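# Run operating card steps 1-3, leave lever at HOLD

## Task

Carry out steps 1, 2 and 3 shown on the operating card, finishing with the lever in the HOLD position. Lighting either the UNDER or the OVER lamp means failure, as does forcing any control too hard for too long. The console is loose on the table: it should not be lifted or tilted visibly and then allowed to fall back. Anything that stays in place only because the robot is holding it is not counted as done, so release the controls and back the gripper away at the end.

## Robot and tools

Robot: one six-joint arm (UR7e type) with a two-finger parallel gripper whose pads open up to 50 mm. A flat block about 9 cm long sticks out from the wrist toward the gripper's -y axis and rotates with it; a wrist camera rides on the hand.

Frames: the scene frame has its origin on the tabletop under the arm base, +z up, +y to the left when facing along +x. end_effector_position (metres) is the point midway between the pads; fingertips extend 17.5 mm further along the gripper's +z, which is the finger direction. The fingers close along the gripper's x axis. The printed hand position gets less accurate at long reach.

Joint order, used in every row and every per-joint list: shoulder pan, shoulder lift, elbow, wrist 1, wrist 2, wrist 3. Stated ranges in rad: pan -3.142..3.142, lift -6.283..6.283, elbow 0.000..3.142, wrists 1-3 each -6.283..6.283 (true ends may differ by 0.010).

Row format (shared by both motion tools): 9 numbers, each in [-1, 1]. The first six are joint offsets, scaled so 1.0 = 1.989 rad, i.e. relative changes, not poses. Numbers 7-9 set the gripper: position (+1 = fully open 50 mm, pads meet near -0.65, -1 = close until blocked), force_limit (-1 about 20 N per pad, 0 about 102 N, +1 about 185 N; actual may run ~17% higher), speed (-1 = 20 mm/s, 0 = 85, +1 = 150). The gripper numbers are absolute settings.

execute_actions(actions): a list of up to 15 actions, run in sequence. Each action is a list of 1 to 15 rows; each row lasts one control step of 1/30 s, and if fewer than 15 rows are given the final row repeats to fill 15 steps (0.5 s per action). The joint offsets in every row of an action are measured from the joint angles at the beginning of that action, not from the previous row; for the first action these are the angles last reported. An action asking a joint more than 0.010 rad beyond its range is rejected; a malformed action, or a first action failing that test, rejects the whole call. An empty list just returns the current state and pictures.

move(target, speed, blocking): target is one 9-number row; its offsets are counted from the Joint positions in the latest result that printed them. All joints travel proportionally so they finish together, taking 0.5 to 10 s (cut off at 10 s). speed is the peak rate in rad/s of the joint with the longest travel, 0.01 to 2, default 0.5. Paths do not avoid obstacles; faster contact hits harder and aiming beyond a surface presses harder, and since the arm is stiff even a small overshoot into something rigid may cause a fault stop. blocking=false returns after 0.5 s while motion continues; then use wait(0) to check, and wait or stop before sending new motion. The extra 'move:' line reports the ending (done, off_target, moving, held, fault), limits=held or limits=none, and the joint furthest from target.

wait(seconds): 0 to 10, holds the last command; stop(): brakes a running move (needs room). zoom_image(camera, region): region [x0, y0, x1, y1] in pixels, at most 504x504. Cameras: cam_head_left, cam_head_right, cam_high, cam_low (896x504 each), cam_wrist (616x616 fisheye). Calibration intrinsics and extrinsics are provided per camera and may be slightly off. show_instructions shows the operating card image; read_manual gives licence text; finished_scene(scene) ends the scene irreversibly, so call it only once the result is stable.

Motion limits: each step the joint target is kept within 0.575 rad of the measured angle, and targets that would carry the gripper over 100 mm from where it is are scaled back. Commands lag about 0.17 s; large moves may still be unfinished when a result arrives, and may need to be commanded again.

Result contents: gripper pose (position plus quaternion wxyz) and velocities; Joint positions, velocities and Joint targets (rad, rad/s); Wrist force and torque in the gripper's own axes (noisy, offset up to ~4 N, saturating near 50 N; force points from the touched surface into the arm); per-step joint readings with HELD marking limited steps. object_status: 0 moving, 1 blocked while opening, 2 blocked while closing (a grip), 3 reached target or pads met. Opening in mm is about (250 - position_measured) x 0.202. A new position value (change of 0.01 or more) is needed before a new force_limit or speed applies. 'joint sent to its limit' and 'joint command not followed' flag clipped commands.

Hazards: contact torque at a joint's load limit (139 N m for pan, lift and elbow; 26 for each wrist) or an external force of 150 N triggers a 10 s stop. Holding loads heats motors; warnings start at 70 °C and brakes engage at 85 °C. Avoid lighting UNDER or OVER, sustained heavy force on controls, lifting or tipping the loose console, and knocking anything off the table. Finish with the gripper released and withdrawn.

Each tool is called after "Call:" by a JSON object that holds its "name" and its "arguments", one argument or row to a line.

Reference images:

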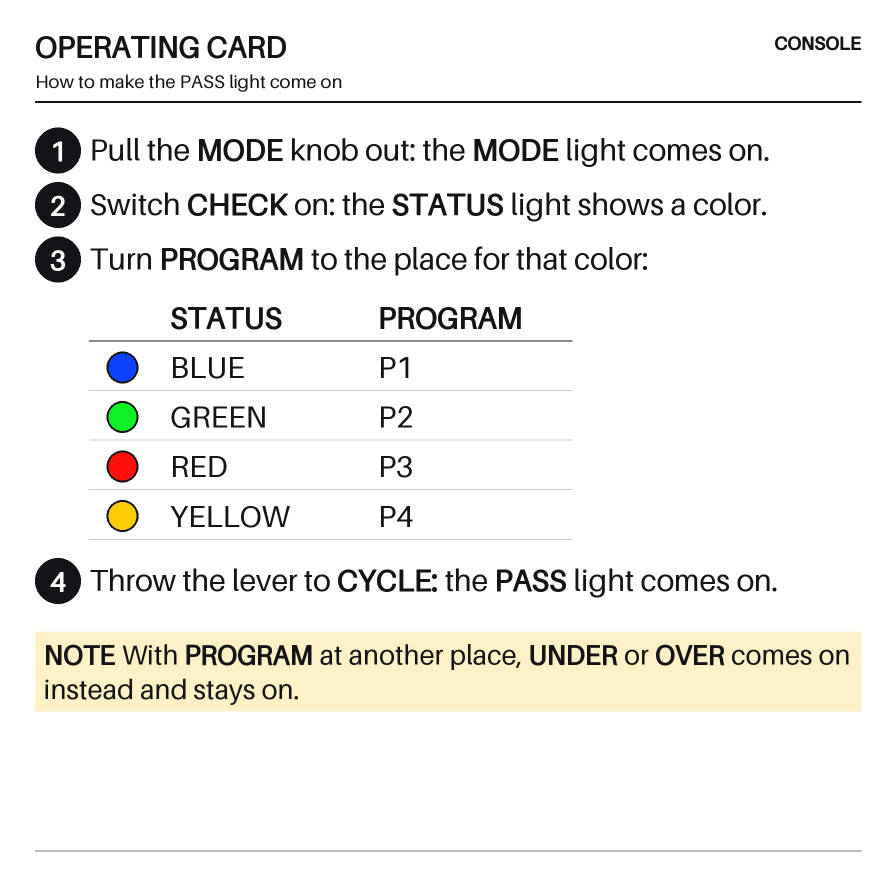

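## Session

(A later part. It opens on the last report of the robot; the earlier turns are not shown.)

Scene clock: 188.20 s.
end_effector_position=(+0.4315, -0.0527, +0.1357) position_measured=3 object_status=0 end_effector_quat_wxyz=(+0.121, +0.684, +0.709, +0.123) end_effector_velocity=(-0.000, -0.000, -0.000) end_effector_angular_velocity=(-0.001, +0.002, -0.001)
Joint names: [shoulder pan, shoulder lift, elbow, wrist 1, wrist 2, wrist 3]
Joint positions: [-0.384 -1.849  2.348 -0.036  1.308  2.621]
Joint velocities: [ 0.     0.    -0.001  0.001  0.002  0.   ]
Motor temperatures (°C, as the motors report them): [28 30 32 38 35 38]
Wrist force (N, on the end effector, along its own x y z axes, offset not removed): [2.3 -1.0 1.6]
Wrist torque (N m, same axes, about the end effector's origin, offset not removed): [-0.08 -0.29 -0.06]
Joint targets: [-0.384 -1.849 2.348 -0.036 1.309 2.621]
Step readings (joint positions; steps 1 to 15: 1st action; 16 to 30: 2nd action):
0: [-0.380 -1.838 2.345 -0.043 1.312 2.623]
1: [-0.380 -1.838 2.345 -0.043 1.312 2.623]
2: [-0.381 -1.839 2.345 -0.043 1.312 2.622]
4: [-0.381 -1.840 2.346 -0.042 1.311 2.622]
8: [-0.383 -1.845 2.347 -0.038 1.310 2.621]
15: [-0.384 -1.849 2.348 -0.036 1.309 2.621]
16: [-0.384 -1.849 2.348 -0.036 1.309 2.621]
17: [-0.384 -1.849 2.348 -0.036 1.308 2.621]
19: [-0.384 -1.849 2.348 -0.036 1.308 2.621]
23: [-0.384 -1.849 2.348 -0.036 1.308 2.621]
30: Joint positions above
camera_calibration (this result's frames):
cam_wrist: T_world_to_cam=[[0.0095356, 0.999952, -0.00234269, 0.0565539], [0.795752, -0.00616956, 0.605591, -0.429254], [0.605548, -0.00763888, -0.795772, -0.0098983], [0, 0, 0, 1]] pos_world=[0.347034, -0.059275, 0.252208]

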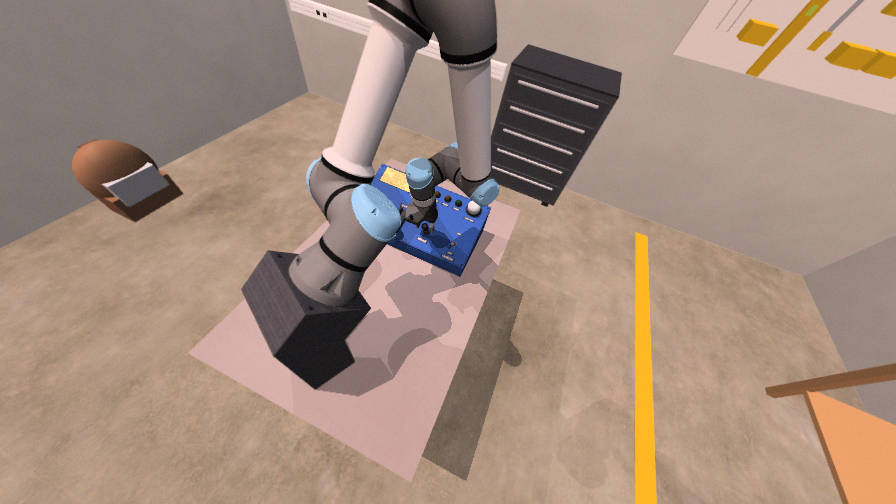

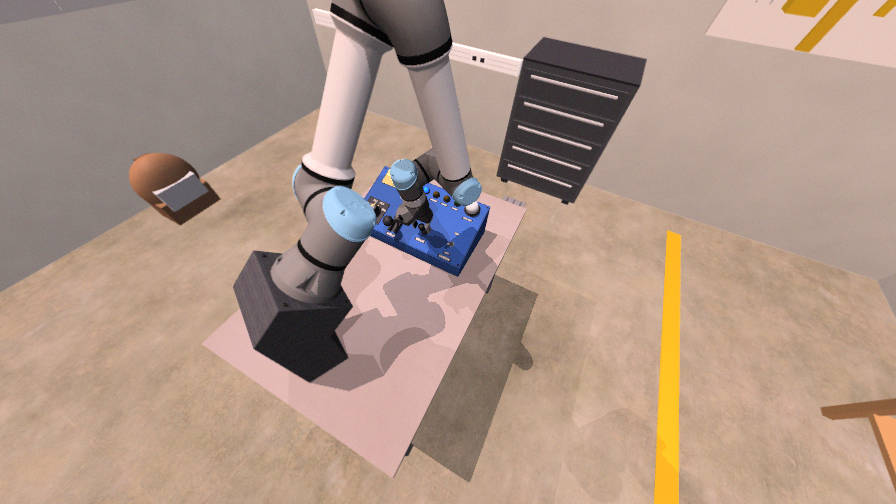

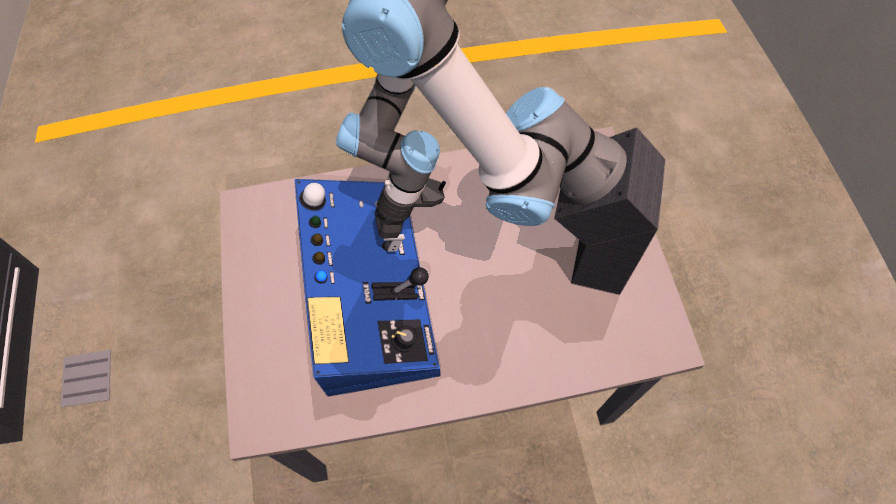

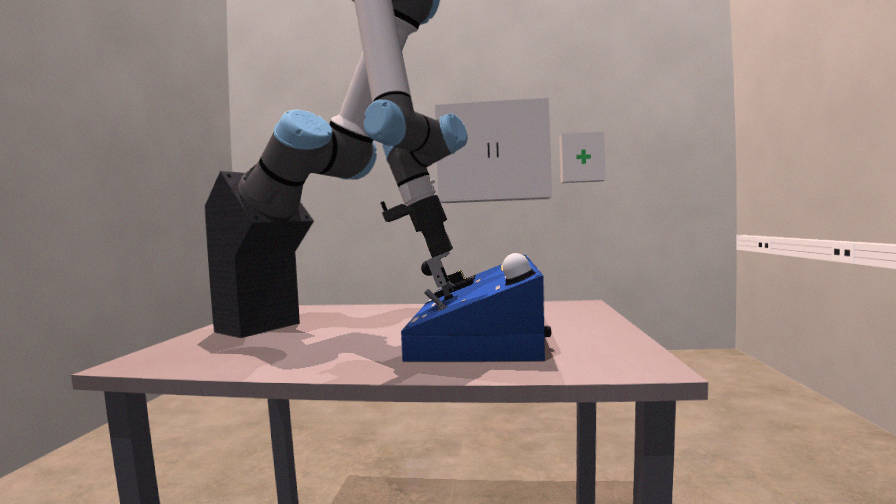

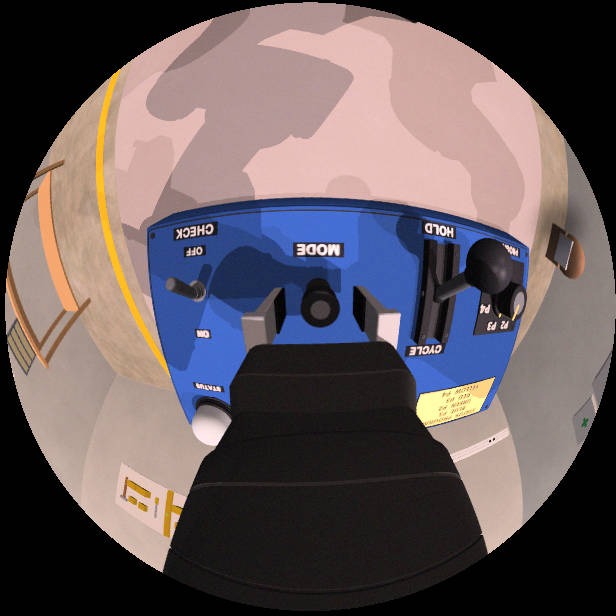

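Call:
{"name": "move", "arguments": {
  "target": [-0.067,-0.0038,0.0609,-0.046,-0.0612,-0.0323,1,-0.7,0],
  "speed": 0.35
}}

Call:
{"name": "move", "arguments": {
  "target": [-0.2095,0.0386,-0.0705,0.1026,-0.1792,-0.13,-1,-0.7,1],
  "speed": 0.4
}}

Call:
{"name": "zoom_image", "arguments": {
  "camera": "cam_wrist",
  "region": [230, 200, 410, 360]
}}

Call:
{"name": "zoom_image", "arguments": {
  "camera": "cam_low",
  "region": [380, 240, 480, 330]
}}

Scene clock: 222.97 s.
end_effector_position=(+0.3892, -0.0533, +0.1202) position_measured=3 object_status=3 end_effector_quat_wxyz=(+0.120, +0.684, +0.709, +0.125) end_effector_velocity=(-0.002, +0.000, -0.001) end_effector_angular_velocity=(+0.000, +0.002, +0.002)
Joint names: [shoulder pan, shoulder lift, elbow, wrist 1, wrist 2, wrist 3]
Joint positions: [-0.517 -1.856  2.469 -0.127  1.187  2.557]
Joint velocities: [-0.001  0.002  0.002 -0.002 -0.001 -0.003]
Motor temperatures (°C, as the motors report them): [28 30 32 38 35 38]
Wrist force (N, on the end effector, along its own x y z axes, offset not removed): [0.6 2.9 0.0]
Wrist torque (N m, same axes, about the end effector's origin, offset not removed): [0.59 -0.06 -0.09]
Joint targets: [-0.517 -1.856 2.470 -0.127 1.187 2.557]
move: done; limits=none; farthest joint: the wrist 2, 0.001 radians from its target (0.122 radians at the start)
camera_calibration (this result's frames):
cam_wrist: T_world_to_cam=[[0.008788, 0.999961, 0.00111051, 0.0574262], [0.795624, -0.00766493, 0.605743, -0.386292], [0.605727, -0.00443972, -0.79566, 0.00349395], [0, 0, 0, 1]] pos_world=[0.304722, -0.0603693, 0.23671]

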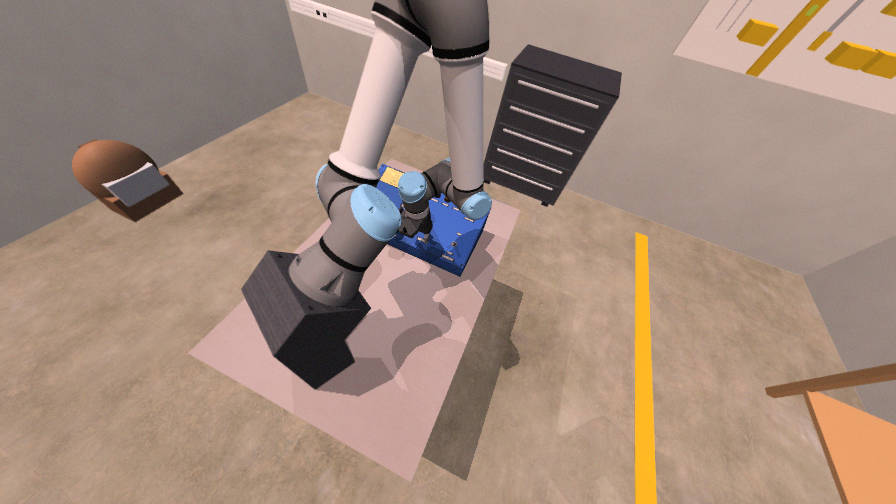

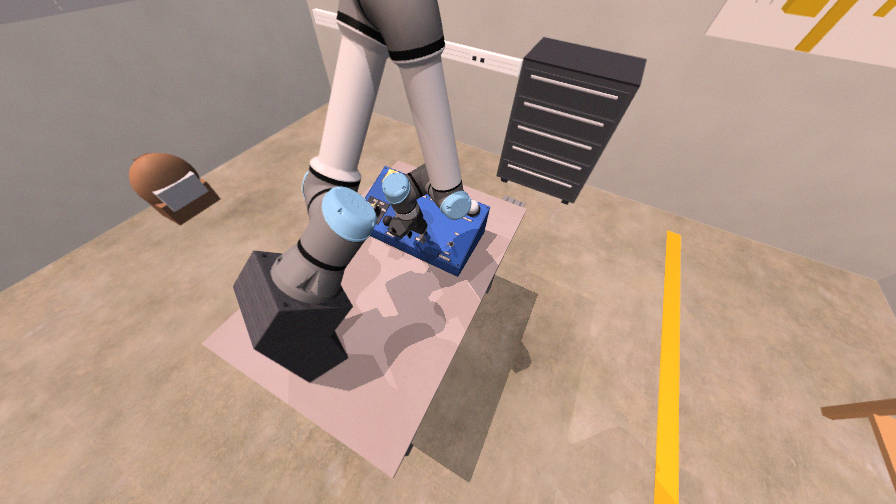

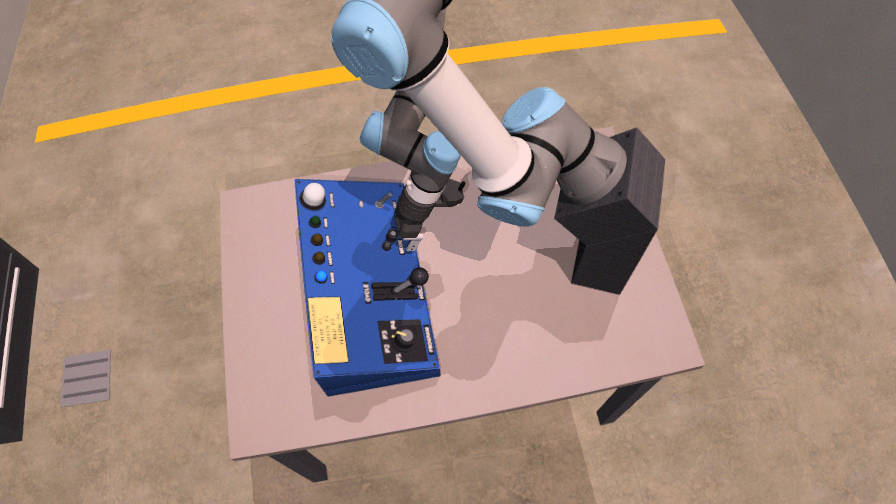

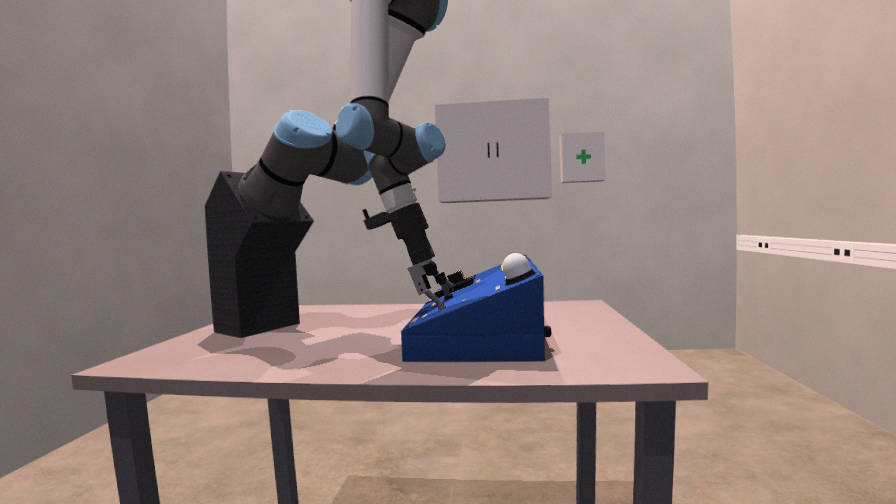

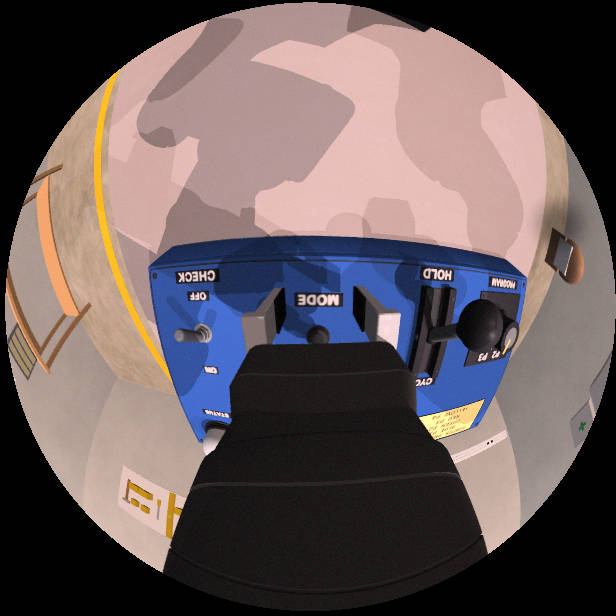

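Scene clock: 224.53 s.
end_effector_position=(+0.3970, -0.1710, +0.1108) position_measured=251 object_status=3 end_effector_quat_wxyz=(+0.120, +0.684, +0.709, +0.125) end_effector_velocity=(+0.000, -0.000, -0.000) end_effector_angular_velocity=(+0.003, -0.001, -0.002)
Joint names: [shoulder pan, shoulder lift, elbow, wrist 1, wrist 2, wrist 3]
Joint positions: [-0.934 -1.78   2.329  0.077  0.831  2.298]
Joint velocities: [-0.002  0.002 -0.     0.    -0.003  0.001]
Motor temperatures (°C, as the motors report them): [28 30 32 38 35 38]
Wrist force (N, on the end effector, along its own x y z axes, offset not removed): [0.5 -0.3 0.7]
Wrist torque (N m, same axes, about the end effector's origin, offset not removed): [0.12 -0.07 -0.05]
Joint targets: [-0.934 -1.780 2.329 0.077 0.831 2.298]
move: done; limits=none; farthest joint: the shoulder pan, 0.000 radians from its target (0.416 radians at the start)
camera_calibration (this result's frames):
cam_wrist: T_world_to_cam=[[0.00889815, 0.99996, 0.00131557, 0.175046], [0.795529, -0.00787611, 0.605865, -0.387742], [0.605851, -0.0043445, -0.795566, -0.00925766], [0, 0, 0, 1]] pos_world=[0.312511, -0.178133, 0.227324]

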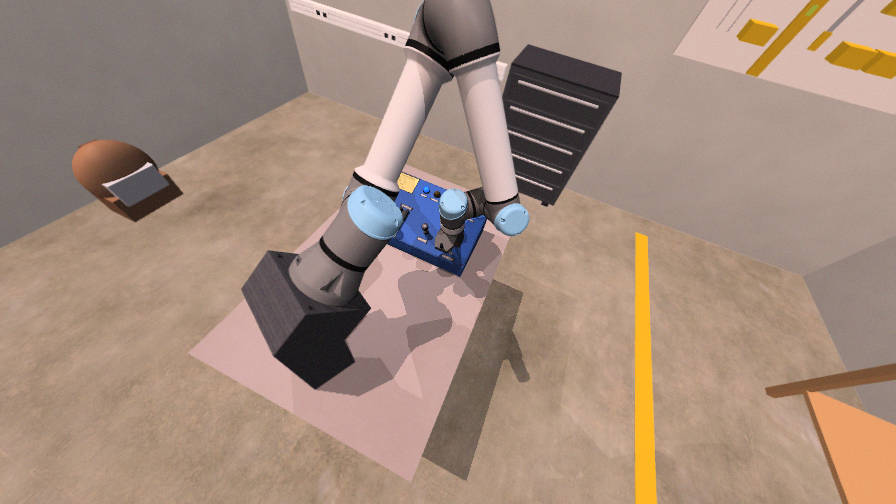

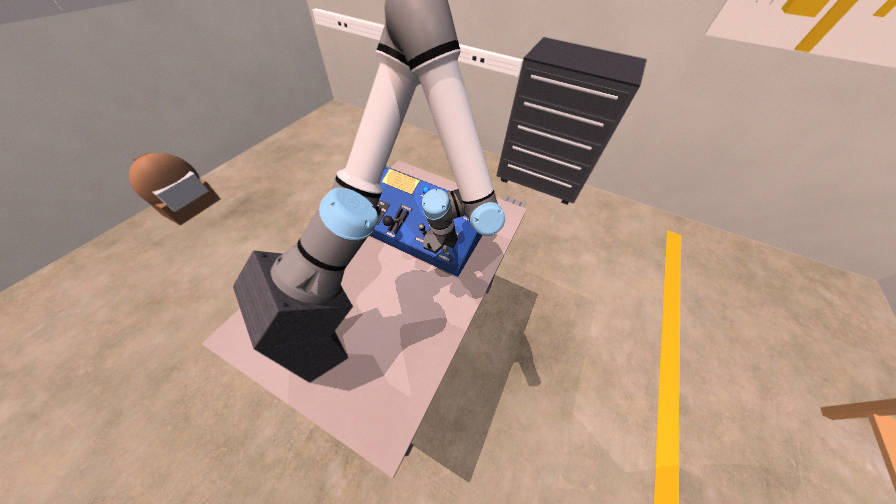

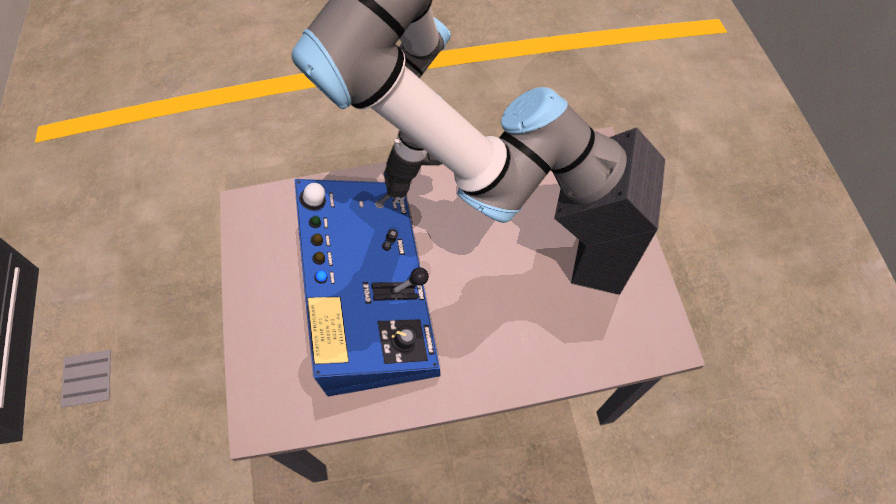

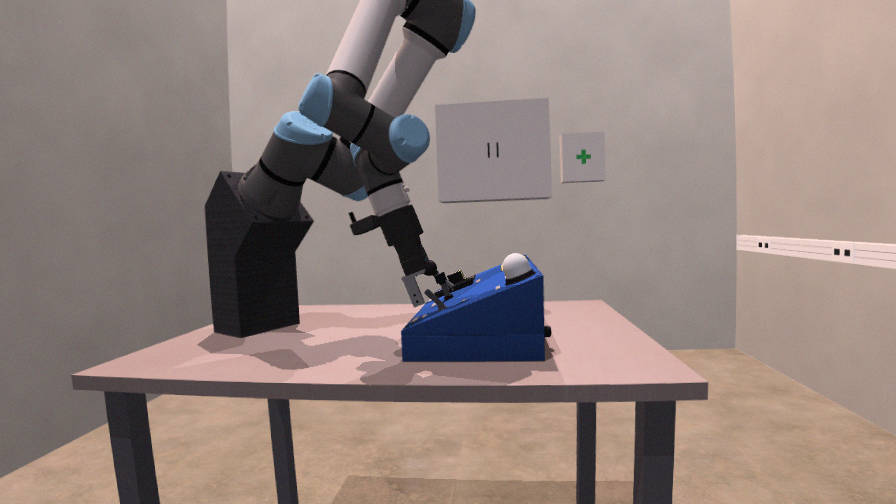

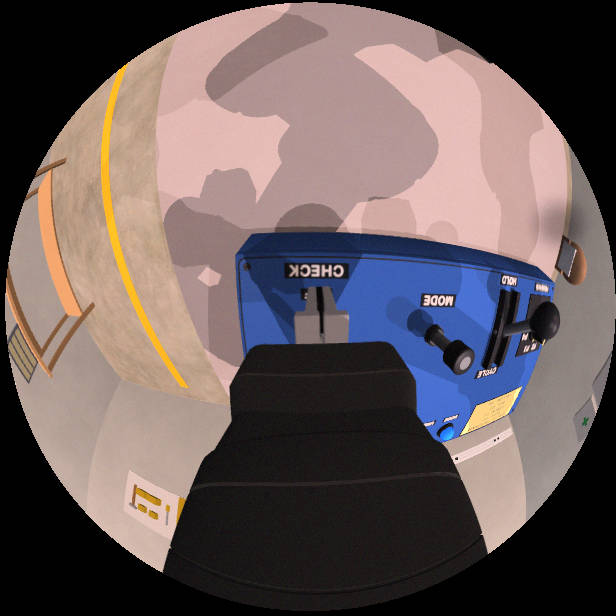

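Region (230, 200, 410, 360) of cam_wrist's 616x616 image, scaled by 2.800, with more detail than that image has.

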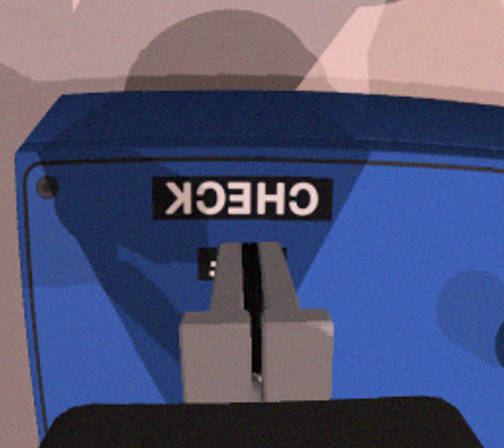

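Region (380, 240, 480, 330) of cam_low's 896x504 image, scaled by 5.040, with more detail than that image has; it fills the top 454 rows of this view, and the rest is white.

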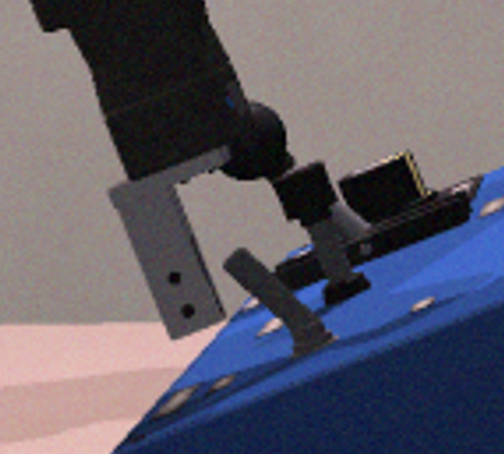

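Call:
{"name": "move", "arguments": {
  "target": [0.0374,-0.0083,-0.0324,0.0224,0.0308,0.0282,-1,-0.7,1],
  "speed": 0.07
}}

Call:
{"name": "zoom_image", "arguments": {
  "camera": "cam_high",
  "region": [360, 300, 450, 380]
}}

Scene clock: 237.53 s.
end_effector_position=(+0.4234, -0.1722, +0.1204) position_measured=251 object_status=3 end_effector_quat_wxyz=(+0.120, +0.684, +0.709, +0.125) end_effector_velocity=(+0.000, -0.000, +0.001) end_effector_angular_velocity=(-0.003, +0.000, +0.002)
Joint names: [shoulder pan, shoulder lift, elbow, wrist 1, wrist 2, wrist 3]
Joint positions: [-0.859 -1.796  2.265  0.121  0.892  2.354]
Joint velocities: [ 0.002 -0.002 -0.001  0.001  0.003 -0.   ]
Motor temperatures (°C, as the motors report them): [28 30 32 38 35 38]
Wrist force (N, on the end effector, along its own x y z axes, offset not removed): [0.5 2.1 -2.3]
Wrist torque (N m, same axes, about the end effector's origin, offset not removed): [0.47 -0.11 -0.03]
Joint targets: [-0.859 -1.796 2.265 0.121 0.892 2.354]
move: done; limits=none; farthest joint: the shoulder pan, 0.000 radians from its target (0.074 radians at the start)
camera_calibration (this result's frames):
cam_wrist: T_world_to_cam=[[0.0090627, 0.999958, 0.00130614, 0.175865], [0.795651, -0.00800221, 0.605703, -0.414558], [0.605688, -0.00445007, -0.79569, -0.0175527], [0, 0, 0, 1]] pos_world=[0.338881, -0.179253, 0.236903]

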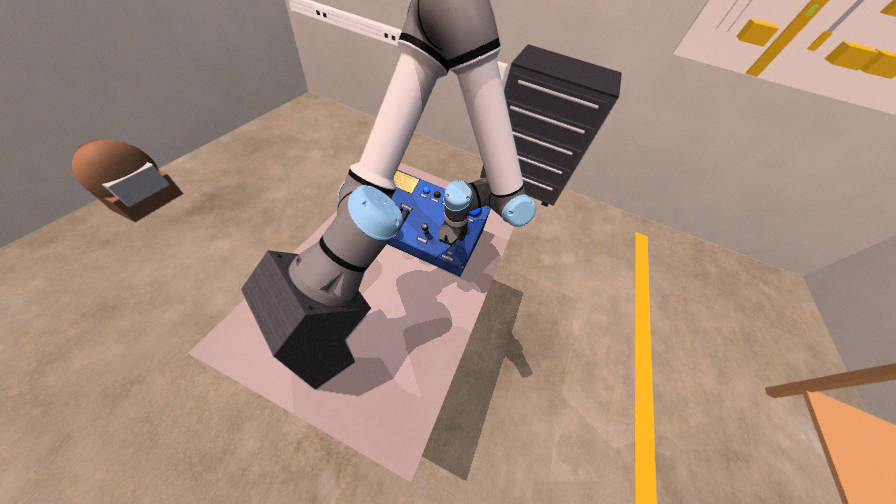

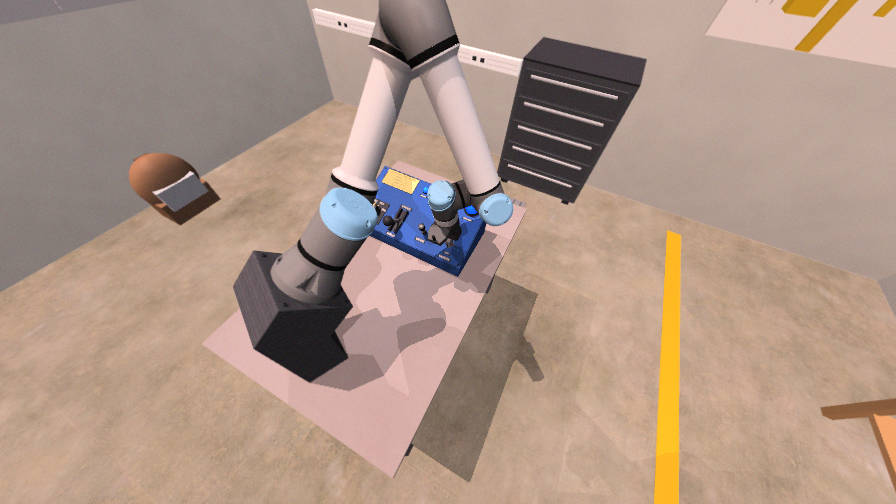

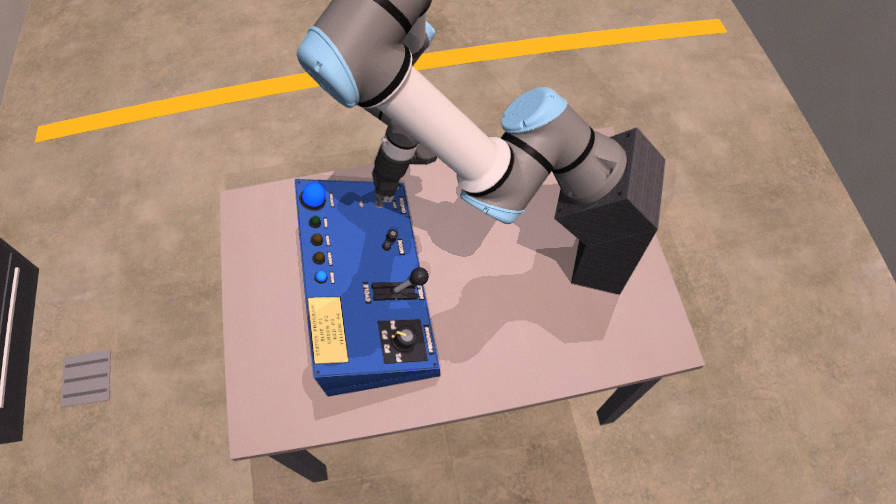

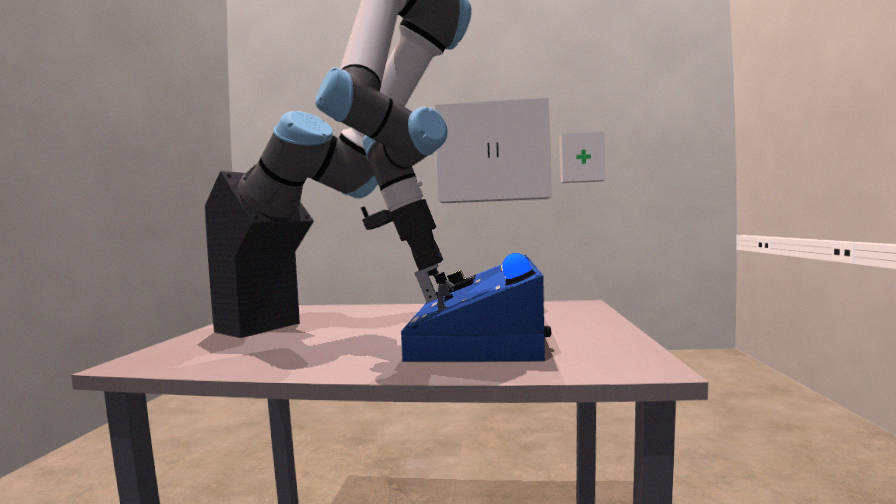

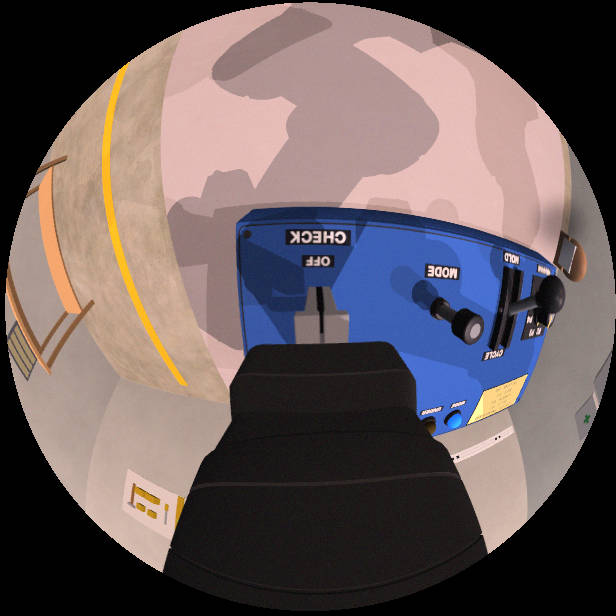

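Region (360, 300, 450, 380) of cam_high's 896x504 image, scaled by 5.600, with more detail than that image has.

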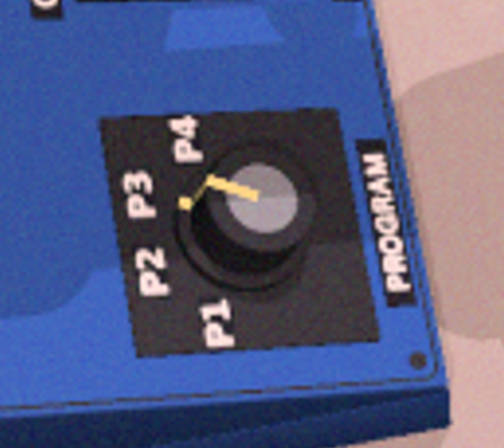

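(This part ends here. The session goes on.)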